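# Flip the inverted bottle upright and return it to the crate

## Task

Find the single bottle standing upside down in the crate, turn it so it stands upright, and set it back inside the crate. It must stay there by itself, not supported by a gripper. The crate and the tray must end neither tilted nor shifted from where they were. Anything the robot is touching at the end must not sag more than about a fingernail's width once released.

## Robot and tools

ROBOT. There are two 7-joint Kinova Gen3 arms, left_arm and right_arm, each with a Robotiq 2F-85 parallel gripper and a wrist camera. Their bases in the scene frame: left_arm at (-0.039, +0.400, 0) with quat_wxyz (+1.000, 0, 0, +0.030); right_arm at (+0.010, -0.346, 0) with quat_wxyz (+0.996, 0, 0, -0.092). The names are just labels and say nothing about image sides.

FRAME. One shared scene frame is used for all poses. Its origin is on the table top midway between the arms. +x points out across the table, +z points up, and left_arm sits on the +y side. Gripper frame: the fingers extend along its +z and close along its y. end_effector_position is the point where the pads meet when closed. Closed fingertips reach about 19 mm past it, and open ones about 6 mm. Closing pushes the tips about 13 mm further out, so keep that much clearance above surfaces. Printed hand positions can be slightly off, more so at long reach.

ROW FORMAT. Every command is a single list of 18 numbers covering both arms, even if only one arm moves. Left arm first: x, y, z, qw, qx, qy, qz, gripper position, gripper speed. Then the right arm's nine in the same order. x, y, z is an absolute target position in metres, and the quaternion is an absolute target orientation with w first, both in the scene frame. Gripper position runs from -1 to 1: +1 is fully open (85 mm), 0 is about 41 mm, about -0.8 has the pads touching, and -1 closes until something blocks. Gripper speed also runs from -1 to 1: about 20 mm/s at -1, 85 at 0, 150 at +1. A target more than 0.6 m from that arm's last reported position along any gripper axis gets the call refused, and nothing is sent. Each control step, the commanded pose is also clipped to within 70 mm and 16 degrees of the measured one. Position takes priority over orientation when both can't be met.

KEEPING STILL. To hold an arm in place, resend its whole last reported pose plus its current gripper numbers. Repeat the same target quaternion every time rather than copying a drifted reading. A 0 in a gripper slot is a real command, not a blank.

TOOLS.
- execute_actions {"actions": [...], "pictures": bool}. The list holds at most one item. An empty list just reports the state. {"rows": [[18 numbers], ...], "steps": n} holds up to 15 rows and at most 15 steps of 1/30 s each, with 15 as the default. Each row lasts one step, and the last row repeats if there are fewer rows than steps. {"steps": n} with no rows waits up to 300 steps, counted from the previous result.
- move {"target": [18 numbers], "speed": m/s}. Both grippers travel in straight lines to their absolute poses and finish together. Speed runs from 0.002 to 0.5, default 0.25, and turning is capped at twice that value in rad/s. A path lasts 0.5 to 10 s and stops short if it would need longer. The gripper numbers apply at the start. Paths do not avoid obstacles or the other arm. Hands can lag, wander, or overshoot speed near full reach. Faster moves and targets set deeper past a contact press harder.
- wait {"seconds": 0 to 10} lets the scene run without new commands.
- zoom_image {"camera", "region": [x0, y0, x1, y1]} enlarges part of that camera's latest image. Pixel coordinates start at the top-left, and the region is at most 504x504.
- read_manual {"section": "licences"} returns licence text only.
It cannot be undone.
Cameras: cam_head_left, cam_head_right, cam_left_wrist, cam_right_wrist, each 672x504.

RESULTS. The state line gives each gripper's position and quaternion. "pose unreachable" means the clearance check altered or blocked that arm's command. HELD flags steps where a command was not sent. "Hand target" is the pose the controller is currently driving toward. After a long reach, check the reported pose and send the remainder. position_measured_pct is about 50 - 50 x the finger position, so 0 means fully open. A reading that stops below about 90 before the requested position means something is held or blocking. A reading near 90 means the pads met on nothing or on something very thin. The move line reports the ending: done, off_target, moving, held or fault. limits=paced means the pose was clipped. limits=held means some steps were blocked, and the arm may speed up sharply once freed. Distances to each pose are listed too.

GRIPPING. Grip with position -1 and keep sending it. For a softer grip, open first, then close to just under the object's width. Release by commanding wider than the object. The fingers re-close on their own if the object slips or is lost.

HAZARDS. The world keeps running while you compose a reply. Contact torque at a joint's load limit stops that arm for 10 s: 49.6 N m for the first four joints and 31.2 for the wrist joints, counting held weight. Holding loads heats motors. A warning appears at 60 °C, and at 75 °C the arm goes weak and sinks. Occasional tugs on held parts or pushes on loose objects can happen. Do not let the arms collide or press on each other. Do not drop the bottle, knock anything off the table, or push or tilt the crate or tray. Move gently and smoothly.

Each tool is called after "Request:" as a command line: name --argument value for each argument, lists and objects as JSON in quotes; but a table of rows of numbers goes row by row, as --pt "numbers of a row", without its own name.

## Session

Request:
execute_actions --actions '[]'

Scene clock: 0.00 s of 7600.00 s.
left_arm: end_effector_position=(+0.3777, +0.0487, +0.3070) position_measured_pct=0.0 end_effector_quat_wxyz=(+0.167, -0.366, +0.889, +0.219) | right_arm: end_effector_position=(+0.1021, -0.1109, +0.2017) position_measured_pct=0.0 end_effector_quat_wxyz=(+0.030, +0.702, +0.711, +0.003)
Joint positions: left_arm=[ 1.087  0.879 -0.426  0.664 -0.183  1.893  3.019] | right_arm=[-1.967  0.013  0.43   2.221  0.06   0.937 -1.376]
Joint velocities: left_arm=[-0.     0.    -0.002 -0.001 -0.     0.001  0.   ] | right_arm=[-0.    -0.001 -0.     0.001 -0.001  0.001  0.   ]
Hand target (left_arm): +0.378, +0.049, +0.307; +0.167, -0.366, +0.889, +0.219
Hand target (right_arm): +0.102, -0.111, +0.202; +0.030, +0.702, +0.711, +0.003

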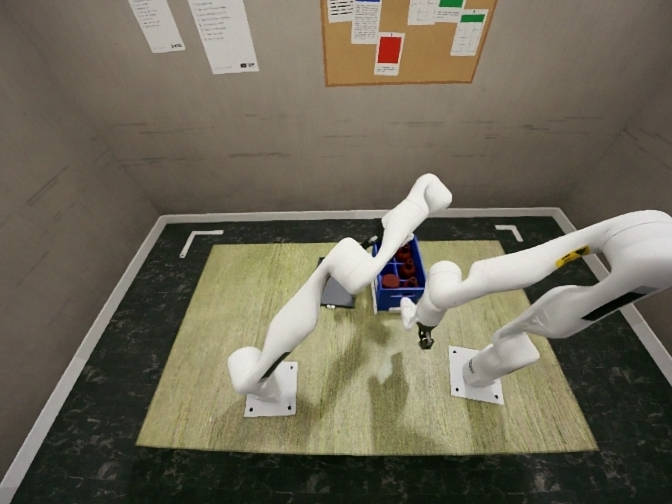

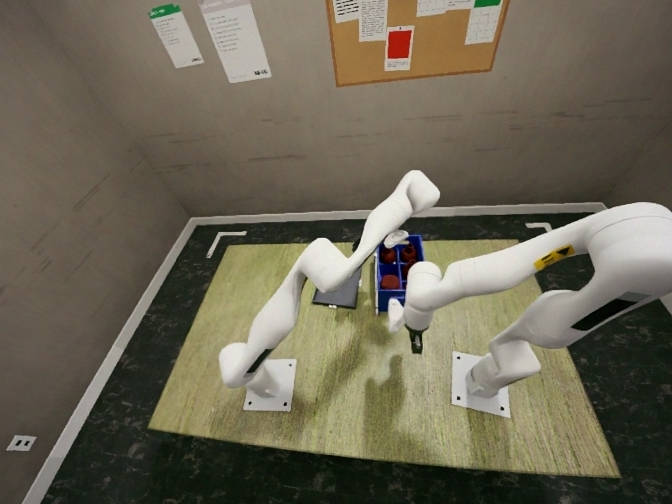

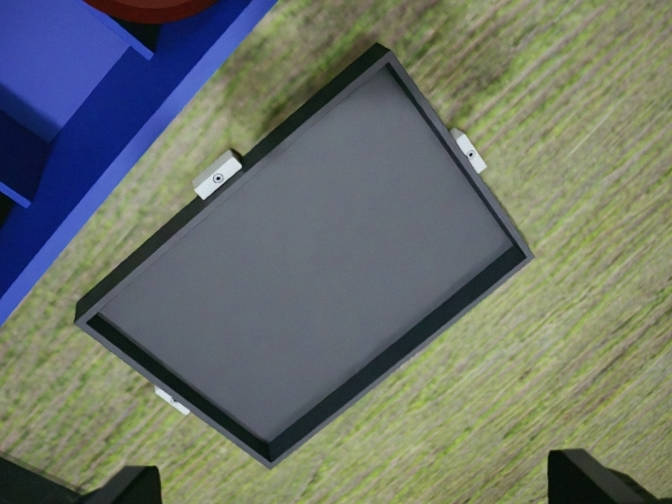

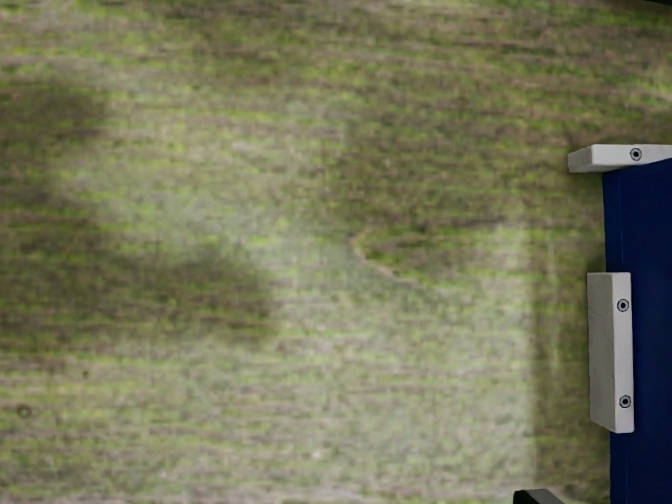

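Request:
move --target '[0.3,0.35,0.35,0,0,1,0,1,0,0.2,-0.15,0.4,0,0.707,0.707,0,1,0]'

Request:
move --target '[0.3,0.35,0.35,0,0,1,0,1,0,0.38,-0.13,0.4,0,0.707,0.707,0,1,0]'

Scene clock: 3.63 s of 7600.00 s.
left_arm: end_effector_position=(+0.3001, +0.3496, +0.3502) position_measured_pct=0.0 end_effector_quat_wxyz=(+0.000, -0.000, +1.000, -0.001) | right_arm: end_effector_position=(+0.1996, -0.1504, +0.4002) position_measured_pct=0.0 end_effector_quat_wxyz=(-0.000, +0.708, +0.707, -0.000)
Joint positions: left_arm=[ 0.589  0.094 -0.502  1.622  0.048  1.438  1.594] | right_arm=[-1.845 -0.164  0.629  1.663  0.096  1.612 -1.035]
Joint velocities: left_arm=[-0.004  0.    -0.013 -0.002  0.002  0.001 -0.001] | right_arm=[-0.001  0.003  0.001 -0.    -0.     0.001  0.   ]
Hand target (left_arm): +0.300, +0.350, +0.350; +0.000, -0.001, +1.000, -0.001
Hand target (right_arm): +0.200, -0.150, +0.400; -0.000, +0.708, +0.707, -0.000
Off the commanded pose (left_arm): 0.000 m, 0 deg.
Off the commanded pose (right_arm): 0.001 m, 0 deg.
move: done

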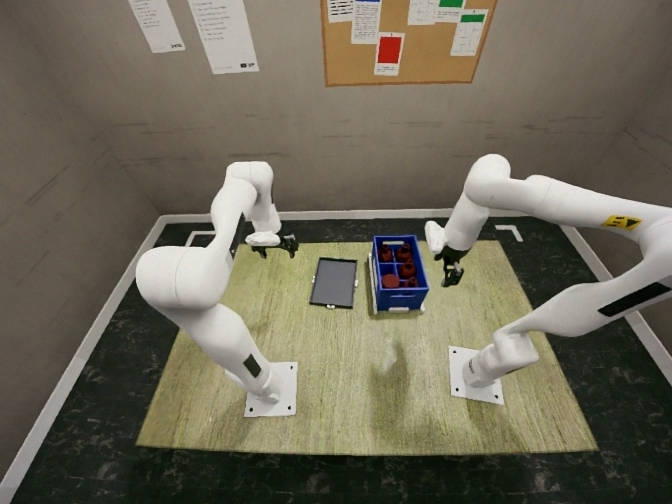

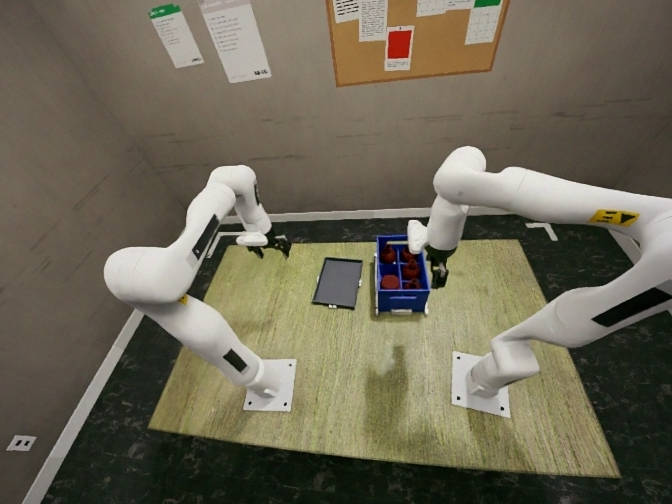

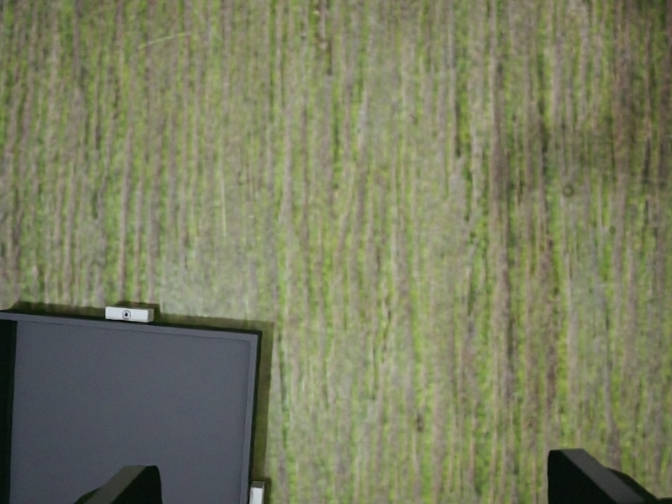

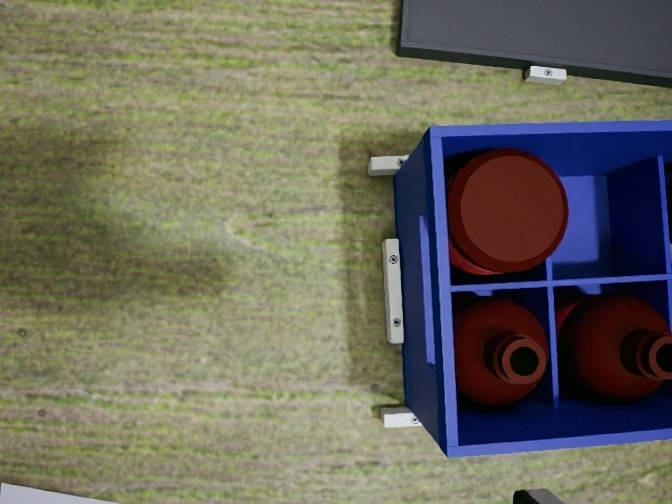

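Scene clock: 5.03 s of 7600.00 s.
left_arm: end_effector_position=(+0.3000, +0.3500, +0.3500) position_measured_pct=0.0 end_effector_quat_wxyz=(-0.000, -0.000, +1.000, +0.000) | right_arm: end_effector_position=(+0.3793, -0.1304, +0.3996) position_measured_pct=0.0 end_effector_quat_wxyz=(-0.001, +0.707, +0.707, -0.001)
Joint positions: left_arm=[ 0.59   0.094 -0.502  1.622  0.045  1.437  1.594] | right_arm=[-1.369  0.368  0.948  1.251 -0.299  1.669 -0.297]
Joint velocities: left_arm=[ 0.     0.001  0.001  0.001 -0.    -0.001 -0.001] | right_arm=[ 0.004  0.006  0.003 -0.001 -0.001  0.001  0.001]
Hand target (left_arm): +0.300, +0.350, +0.350; -0.000, -0.000, +1.000, +0.000
Hand target (right_arm): +0.379, -0.131, +0.400; -0.001, +0.707, +0.707, -0.001
Off the commanded pose (left_arm): 0.000 m, 0 deg.
Off the commanded pose (right_arm): 0.001 m, 0 deg.
move: done

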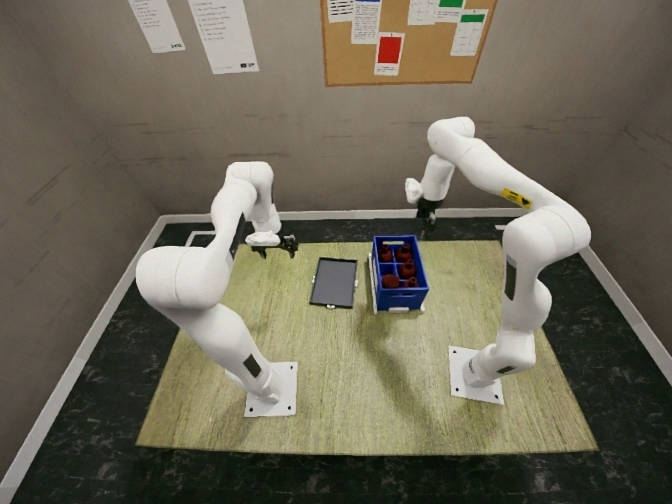

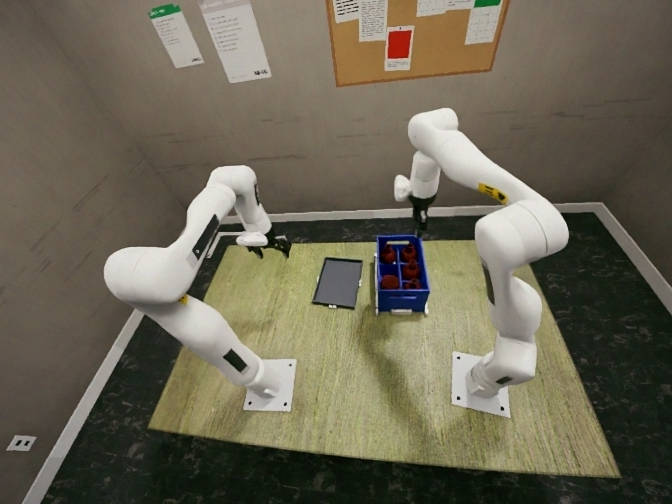

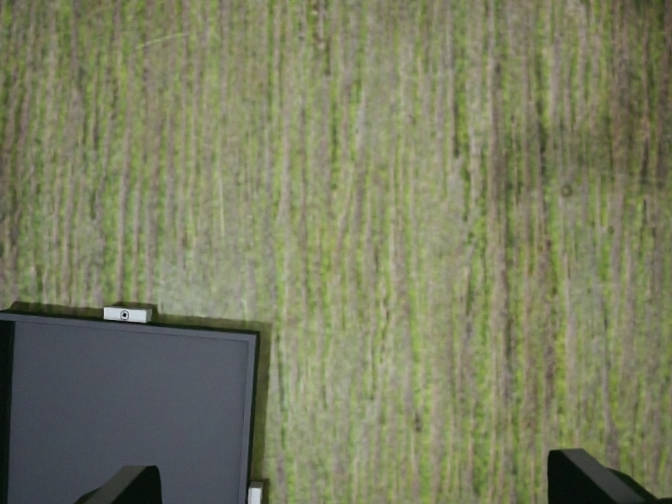

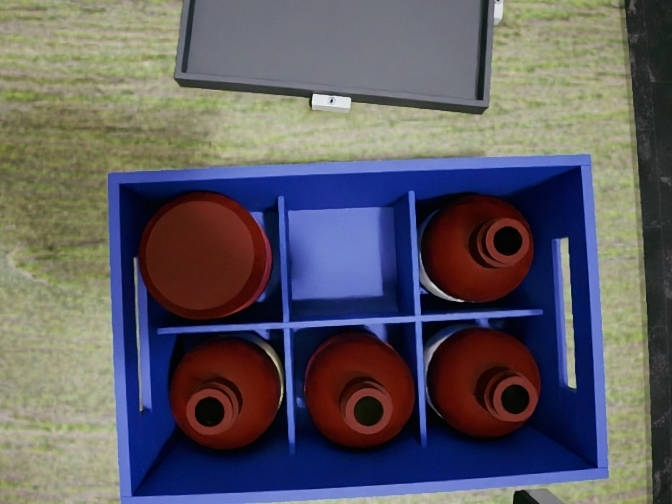

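Request:
move --target '[0.3,0.35,0.35,0,0,1,0,1,0,0.322,-0.054,0.25,0,0.383,0.924,0,1,0]'

Scene clock: 11.77 s of 7600.00 s.
left_arm: end_effector_position=(+0.3000, +0.3500, +0.3500) position_measured_pct=0.0 end_effector_quat_wxyz=(+0.000, +0.000, +1.000, +0.000) | right_arm: end_effector_position=(+0.3224, -0.0540, +0.2499) position_measured_pct=0.0 end_effector_quat_wxyz=(+0.000, +0.382, +0.924, +0.000)
Joint positions: left_arm=[ 0.59   0.094 -0.502  1.622  0.045  1.437  1.594] | right_arm=[-1.491  0.393  0.706  1.654 -0.27   1.194  0.248]
Joint velocities: left_arm=[ 0.    -0.     0.001  0.    -0.     0.    -0.   ] | right_arm=[ 0.001 -0.001  0.002  0.     0.    -0.001  0.   ]
Hand target (left_arm): +0.300, +0.350, +0.350; +0.000, +0.000, +1.000, +0.000
Hand target (right_arm): +0.322, -0.054, +0.250; +0.000, +0.382, +0.924, +0.000
Off the commanded pose (left_arm): 0.000 m, 0 deg.
Off the commanded pose (right_arm): 0.000 m, 0 deg.
After step 90, 1.80 s passed at rest.
move: done

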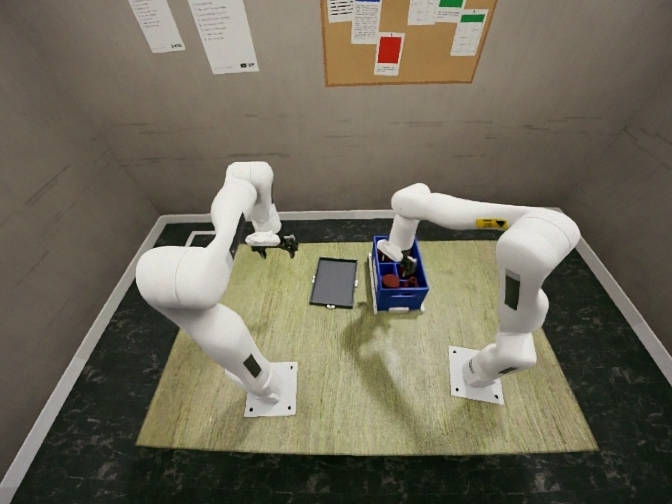

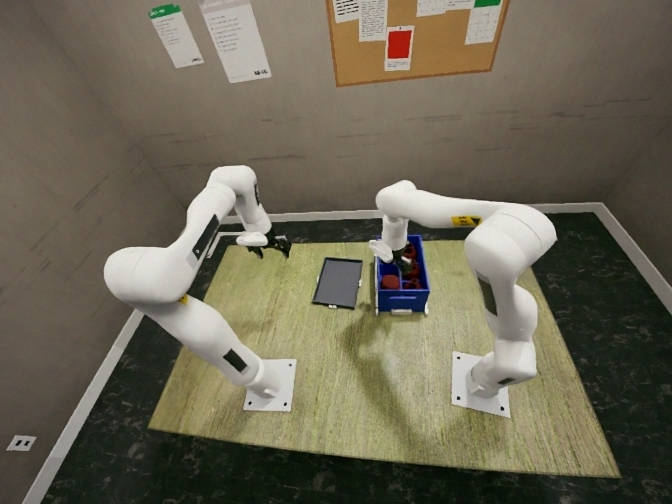

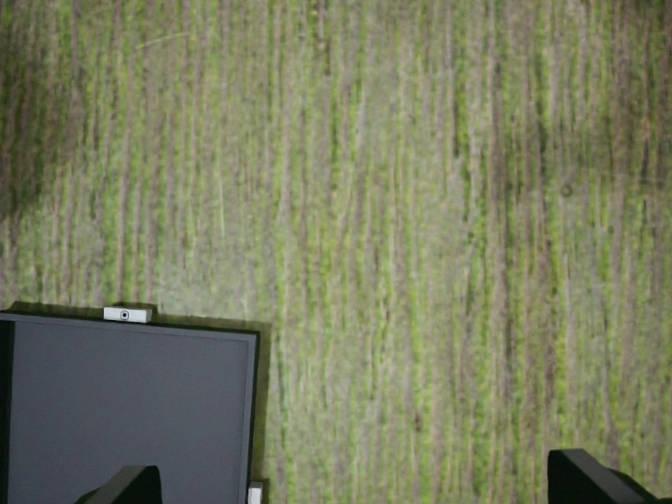

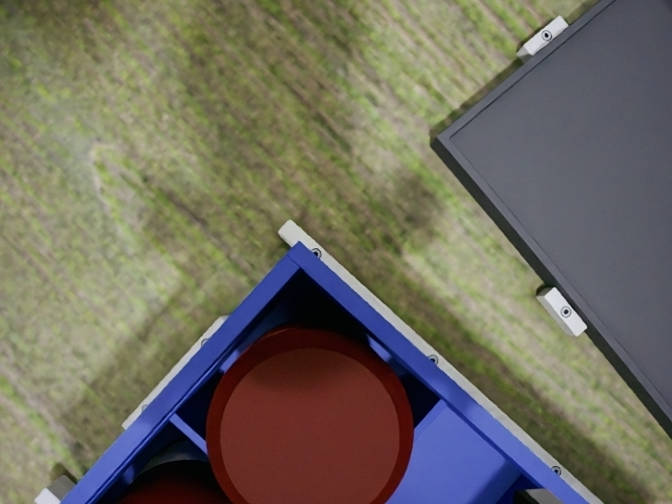

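Request:
move --target '[0.3,0.35,0.35,0,0,1,0,1,0,0.318,-0.054,0.197,0,0.383,0.924,0,1,0]' --speed 0.1

Request:
zoom_image --camera "cam_head_left" --region '[350,230,450,320]'

Scene clock: 14.70 s of 7600.00 s.
left_arm: end_effector_position=(+0.3000, +0.3500, +0.3500) position_measured_pct=0.0 end_effector_quat_wxyz=(+0.000, -0.000, +1.000, +0.000) | right_arm: end_effector_position=(+0.3179, -0.0539, +0.1971) position_measured_pct=0.0 end_effector_quat_wxyz=(-0.000, +0.383, +0.924, +0.000)
Joint positions: left_arm=[ 0.59   0.094 -0.502  1.622  0.045  1.437  1.594] | right_arm=[-1.474  0.449  0.676  1.764 -0.321  1.041  0.288]
Joint velocities: left_arm=[-0.     0.    -0.     0.001 -0.    -0.     0.001] | right_arm=[ 0.002  0.004  0.    -0.     0.001 -0.     0.   ]
Hand target (left_arm): +0.300, +0.350, +0.350; -0.000, +0.000, +1.000, -0.000
Hand target (right_arm): +0.318, -0.054, +0.197; -0.000, +0.383, +0.924, +0.000
Off the commanded pose (left_arm): 0.000 m, 0 deg.
Off the commanded pose (right_arm): 0.000 m, 0 deg.
move: done

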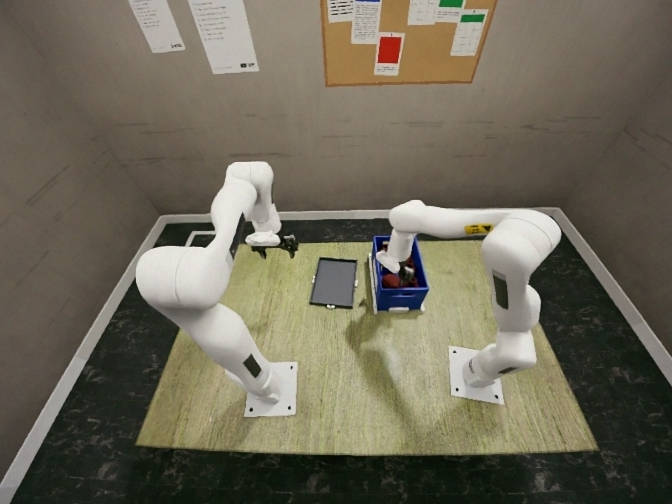

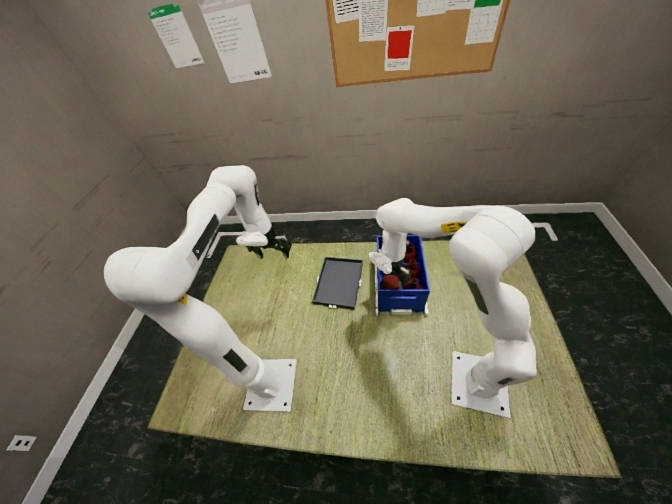

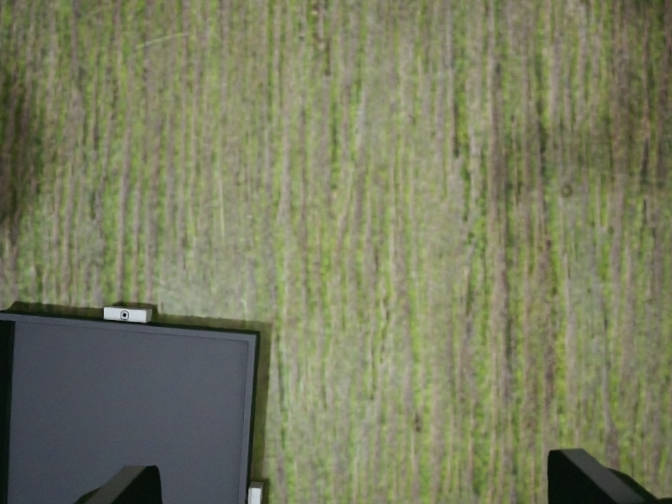

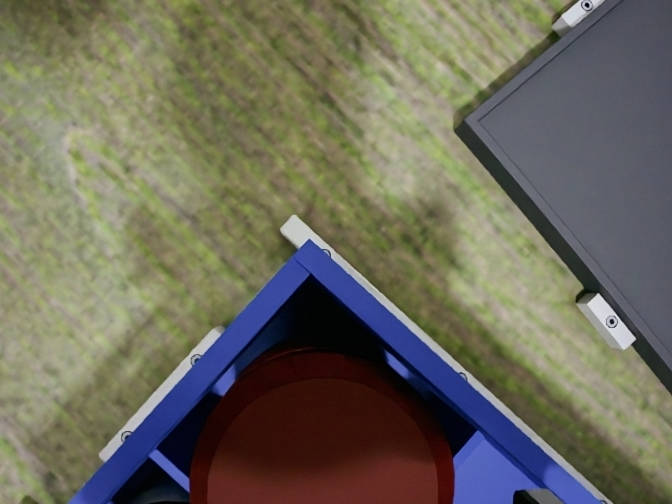

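Region (350, 230, 450, 320) of cam_head_left's 672x504 image, scaled by 5.040, with more detail than that image has; it fills the top 454 rows of this view, and the rest is white.

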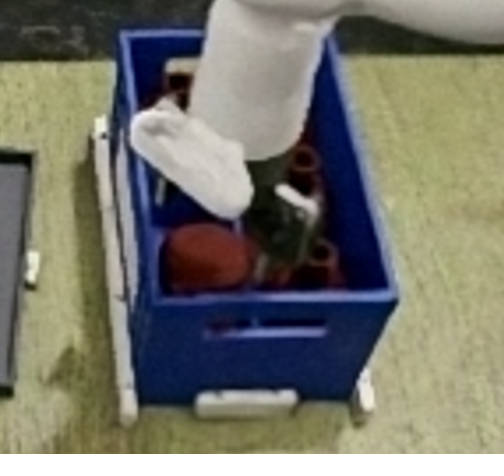

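Request:
move --target '[0.3,0.35,0.35,0,0,1,0,1,0,0.319,-0.055,0.172,0,0.383,0.924,0,0.93,0]' --speed 0.03

Scene clock: 16.47 s of 7600.00 s.
left_arm: end_effector_position=(+0.3000, +0.3500, +0.3500) position_measured_pct=0.0 end_effector_quat_wxyz=(+0.000, -0.000, +1.000, +0.000) | right_arm: end_effector_position=(+0.3189, -0.0549, +0.1720) position_measured_pct=3.6 end_effector_quat_wxyz=(-0.000, +0.383, +0.924, +0.000)
Joint positions: left_arm=[ 0.59   0.094 -0.502  1.622  0.045  1.437  1.594] | right_arm=[-1.453  0.485  0.655  1.804 -0.352  0.971  0.318]
Joint velocities: left_arm=[ 0.     0.     0.003  0.    -0.     0.    -0.   ] | right_arm=[ 0.002  0.002  0.002 -0.001  0.     0.     0.001]
Hand target (left_arm): +0.300, +0.350, +0.350; -0.000, +0.000, +1.000, -0.000
Hand target (right_arm): +0.319, -0.055, +0.172; -0.000, +0.383, +0.924, +0.000
Off the commanded pose (left_arm): 0.000 m, 0 deg.
Off the commanded pose (right_arm): 0.000 m, 0 deg.
move: done

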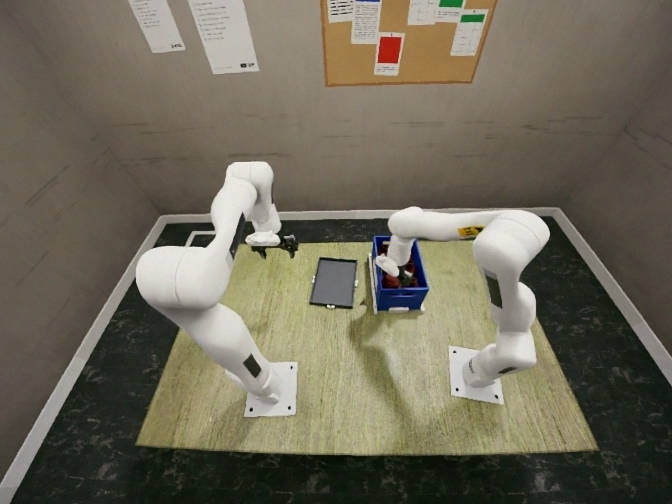

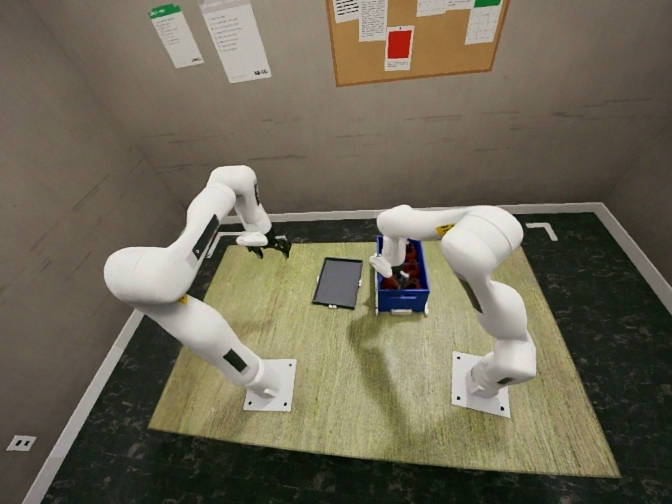

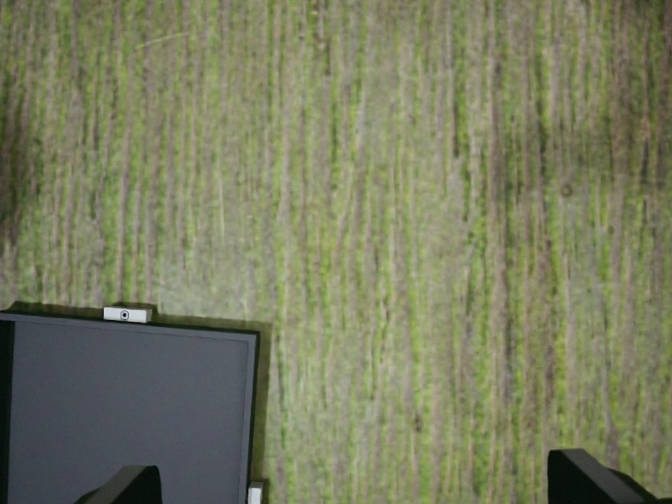

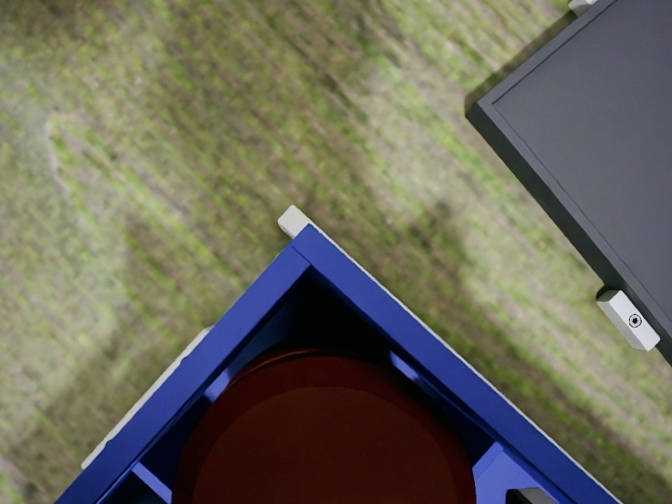

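Request:
move --target '[0.3,0.35,0.35,0,0,1,0,1,0,0.318,-0.054,0.150,0,0.383,0.924,0,0.93,0]' --speed 0.015

Request:
move --target '[0.3,0.35,0.35,0,0,1,0,1,0,0.318,-0.054,0.150,0,0.383,0.924,0,-1,-0.6]'

Scene clock: 19.27 s of 7600.00 s.
left_arm: end_effector_position=(+0.3000, +0.3500, +0.3500) position_measured_pct=0.0 end_effector_quat_wxyz=(+0.000, -0.000, +1.000, +0.000) | right_arm: end_effector_position=(+0.3185, -0.0540, +0.1502) position_measured_pct=3.6 end_effector_quat_wxyz=(+0.000, +0.383, +0.924, +0.000)
Joint positions: left_arm=[ 0.59   0.094 -0.502  1.622  0.045  1.437  1.594] | right_arm=[-1.439  0.519  0.634  1.835 -0.381  0.911  0.339]
Joint velocities: left_arm=[-0.    -0.     0.003  0.001 -0.     0.    -0.   ] | right_arm=[ 0.001  0.001 -0.001 -0.     0.    -0.    -0.001]
Hand target (left_arm): +0.300, +0.350, +0.350; -0.000, +0.000, +1.000, -0.000
Hand target (right_arm): +0.318, -0.054, +0.150; -0.000, +0.383, +0.924, +0.000
Off the commanded pose (left_arm): 0.000 m, 0 deg.
Off the commanded pose (right_arm): 0.001 m, 0 deg.
move: done

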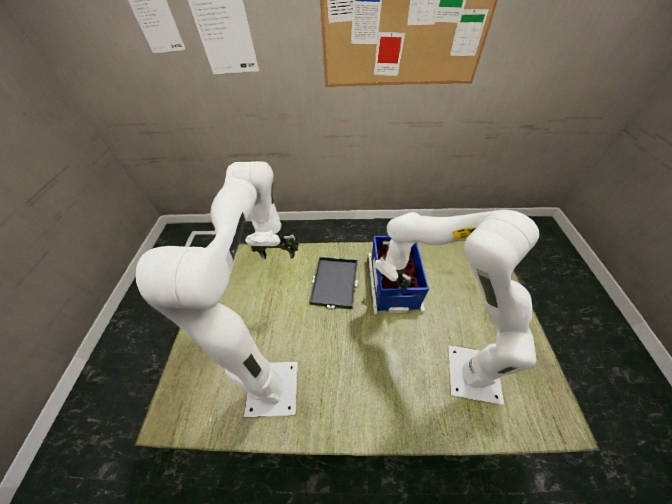

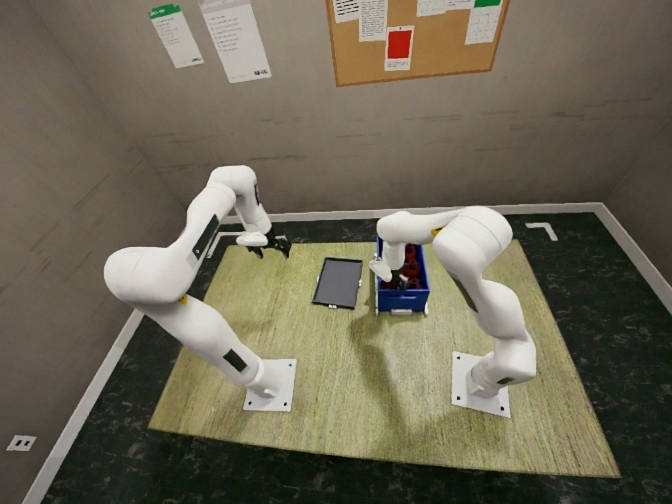

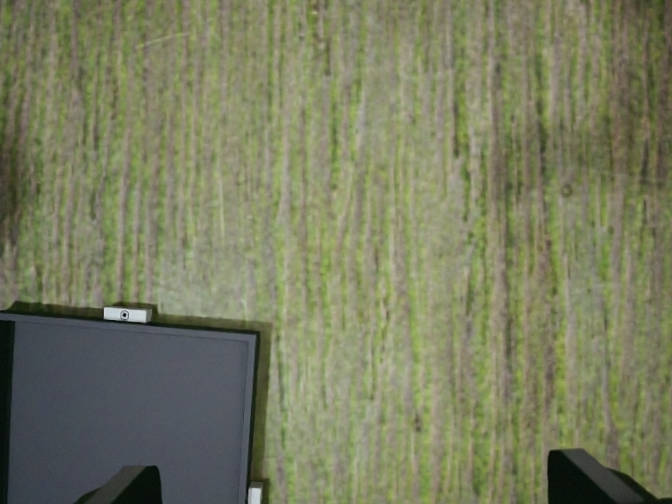

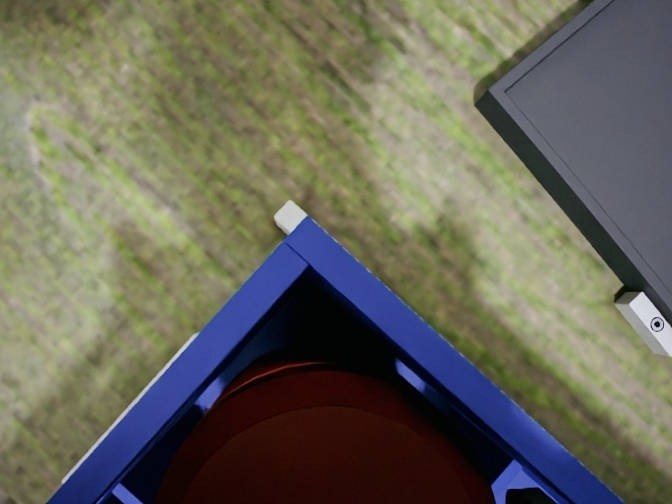

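Scene clock: 19.97 s of 7600.00 s.
left_arm: end_effector_position=(+0.3000, +0.3500, +0.3500) position_measured_pct=0.0 end_effector_quat_wxyz=(+0.000, -0.000, +1.000, +0.000) | right_arm: end_effector_position=(+0.3186, -0.0537, +0.1516) position_measured_pct=19.4 end_effector_quat_wxyz=(+0.000, +0.383, +0.924, +0.002)
Joint positions: left_arm=[ 0.59   0.094 -0.502  1.622  0.045  1.437  1.594] | right_arm=[-1.439  0.516  0.635  1.834 -0.38   0.912  0.339]
Joint velocities: left_arm=[-0.     0.     0.     0.001  0.    -0.001 -0.   ] | right_arm=[ 0.001  0.001 -0.001  0.001 -0.001 -0.001  0.   ]
Hand target (left_arm): +0.300, +0.350, +0.350; -0.000, +0.000, +1.000, -0.000
Hand target (right_arm): +0.318, -0.054, +0.150; -0.000, +0.383, +0.924, -0.000
Off the commanded pose (left_arm): 0.000 m, 0 deg.
Off the commanded pose (right_arm): 0.002 m, 0 deg.
move: done

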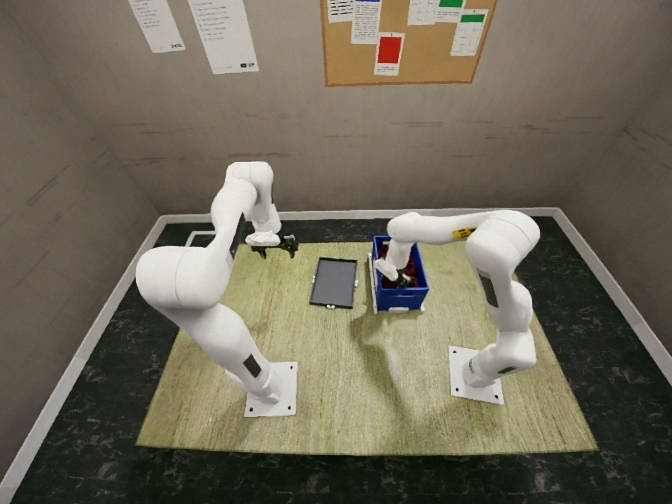

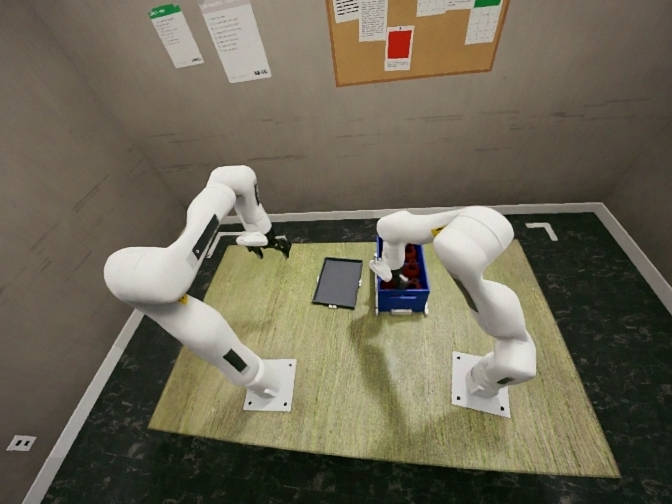

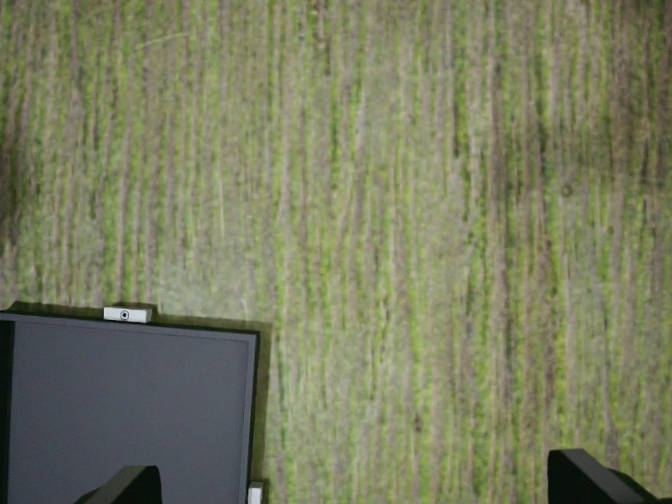

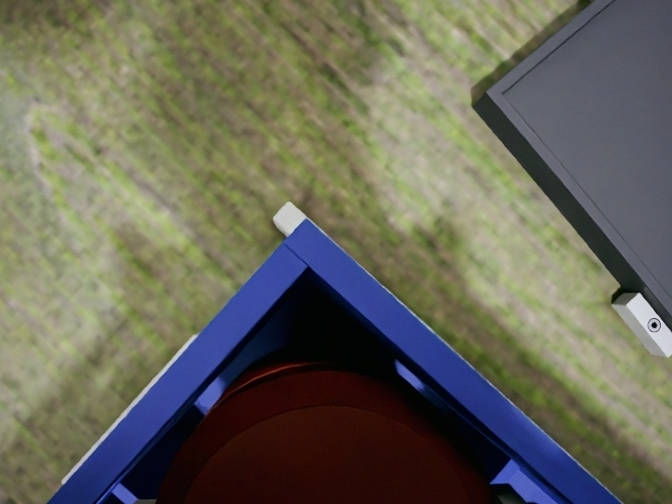

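Request:
move --target '[0.35,0.24,0.4,0,0,0.707,-0.707,1,0,0.3186,-0.0537,0.36,0,0.383,0.924,0,-1,-0.6]' --speed 0.2

Request:
move --target '[0.35,0.22,0.4,0,0,0.707,-0.707,1,0,0.35,-0.06,0.4,0,0,0.707,0.707,-1,-0.6]' --speed 0.25

Scene clock: 26.20 s of 7600.00 s.
left_arm: end_effector_position=(+0.3509, +0.2406, +0.4002) position_measured_pct=0.0 end_effector_quat_wxyz=(+0.001, +0.000, +0.708, -0.706) | right_arm: end_effector_position=(+0.3188, -0.0536, +0.3602) position_measured_pct=19.4 end_effector_quat_wxyz=(+0.001, +0.384, +0.924, -0.000)
Joint positions: left_arm=[-0.061  0.581 -0.44   1.9    1.309  2.051  0.579] | right_arm=[-1.514  0.317  0.739  1.384 -0.211  1.52   0.179]
Joint velocities: left_arm=[-0.002  0.006 -0.001  0.     0.     0.     0.   ] | right_arm=[-0.     0.001 -0.001 -0.001  0.     0.    -0.   ]
Hand target (left_arm): +0.351, +0.241, +0.400; +0.001, -0.000, +0.708, -0.706
Hand target (right_arm): +0.319, -0.054, +0.360; +0.001, +0.384, +0.923, -0.000
Off the commanded pose (left_arm): 0.001 m, 0 deg.
Off the commanded pose (right_arm): 0.000 m, 0 deg.
move: done

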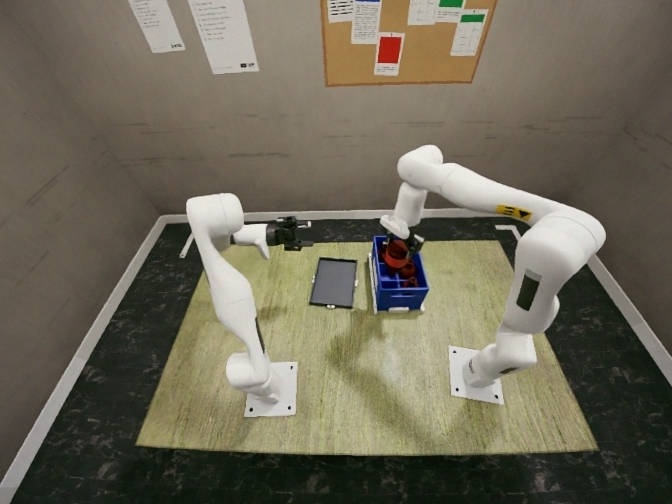

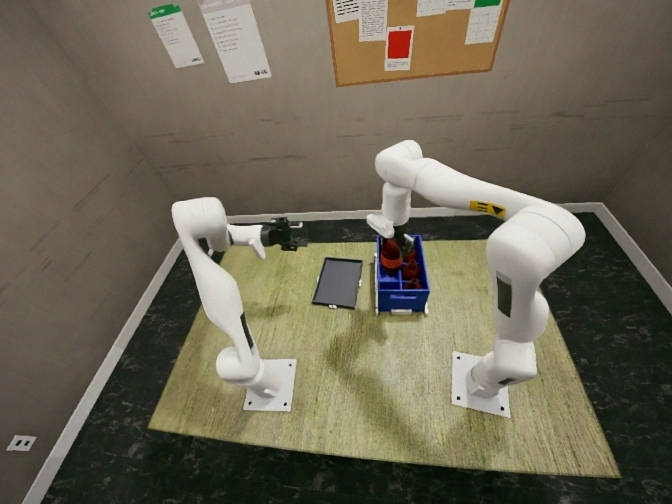

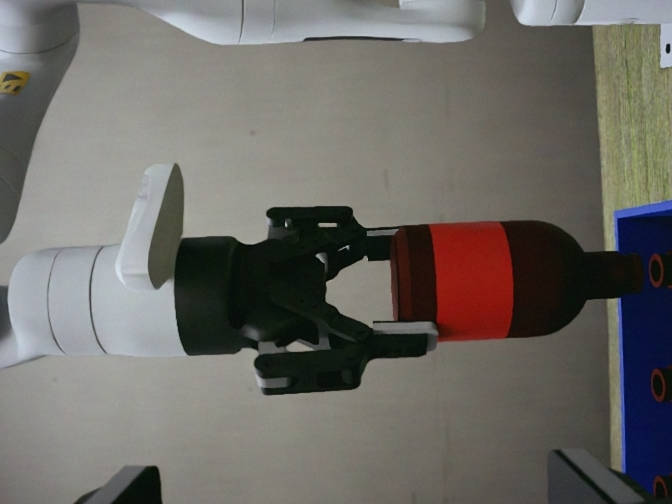

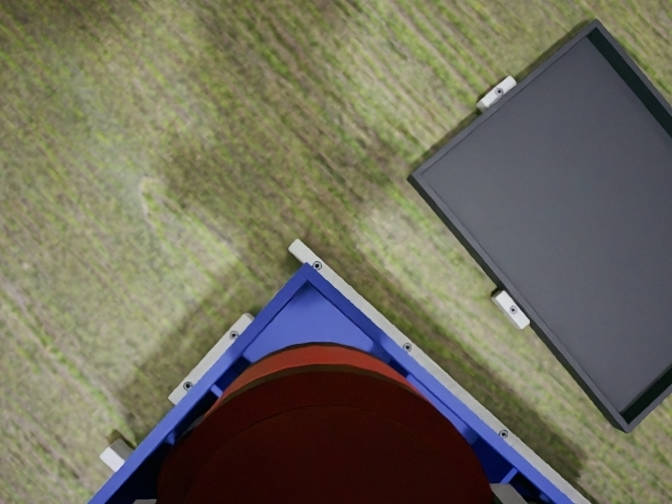

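Scene clock: 30.23 s of 7600.00 s.
left_arm: end_effector_position=(+0.3501, +0.2200, +0.4000) position_measured_pct=0.0 end_effector_quat_wxyz=(+0.000, -0.000, +0.707, -0.707) | right_arm: end_effector_position=(+0.3492, -0.0592, +0.4001) position_measured_pct=19.4 end_effector_quat_wxyz=(+0.000, -0.001, +0.705, +0.709)
Joint positions: left_arm=[-0.021  0.569 -0.429  1.926  1.34   2.017  0.584] | right_arm=[-0.828  0.607  0.916  2.183 -1.672  2.066  2.601]
Joint velocities: left_arm=[ 0.     0.     0.001  0.    -0.     0.     0.   ] | right_arm=[ 0.004  0.004 -0.001 -0.    -0.    -0.    -0.   ]
Hand target (left_arm): +0.350, +0.220, +0.400; +0.000, -0.000, +0.707, -0.707
Hand target (right_arm): +0.349, -0.059, +0.400; +0.000, -0.001, +0.705, +0.709
Off the commanded pose (left_arm): 0.000 m, 0 deg.
Off the commanded pose (right_arm): 0.001 m, 0 deg.
move: done

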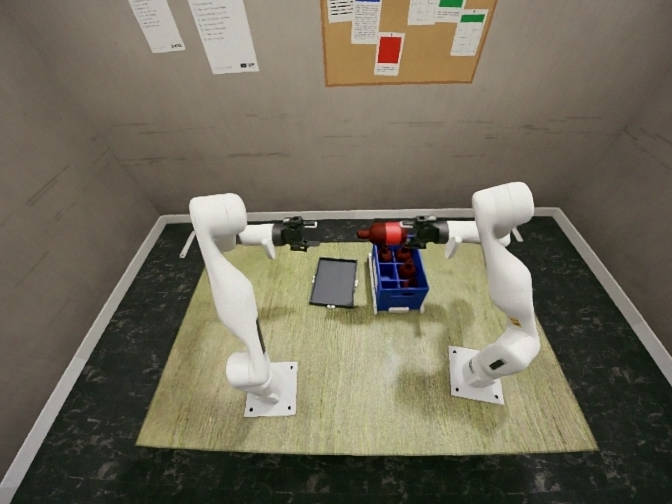

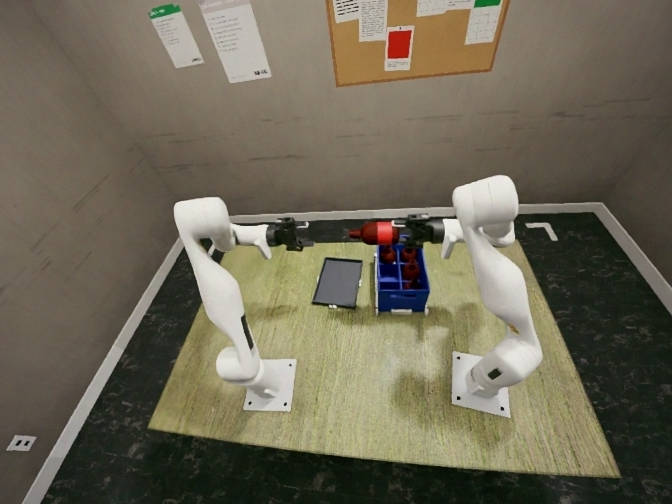

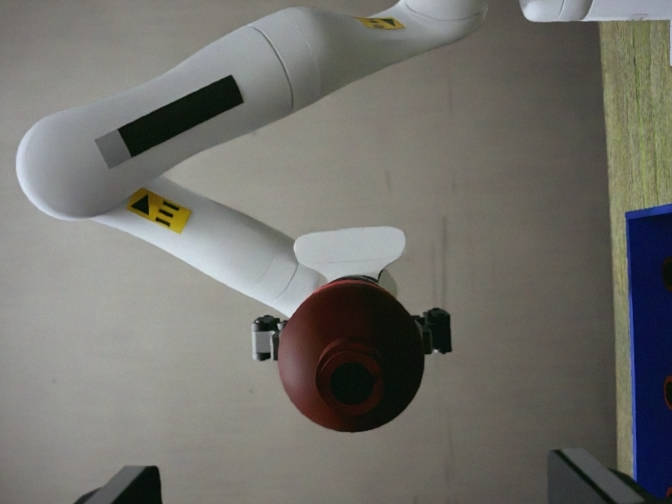

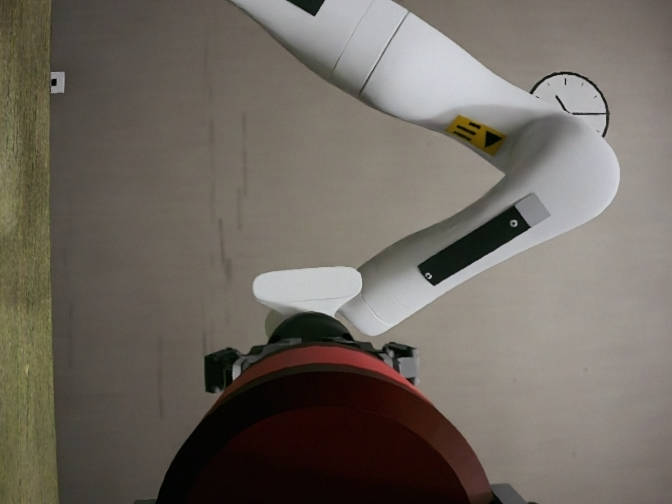

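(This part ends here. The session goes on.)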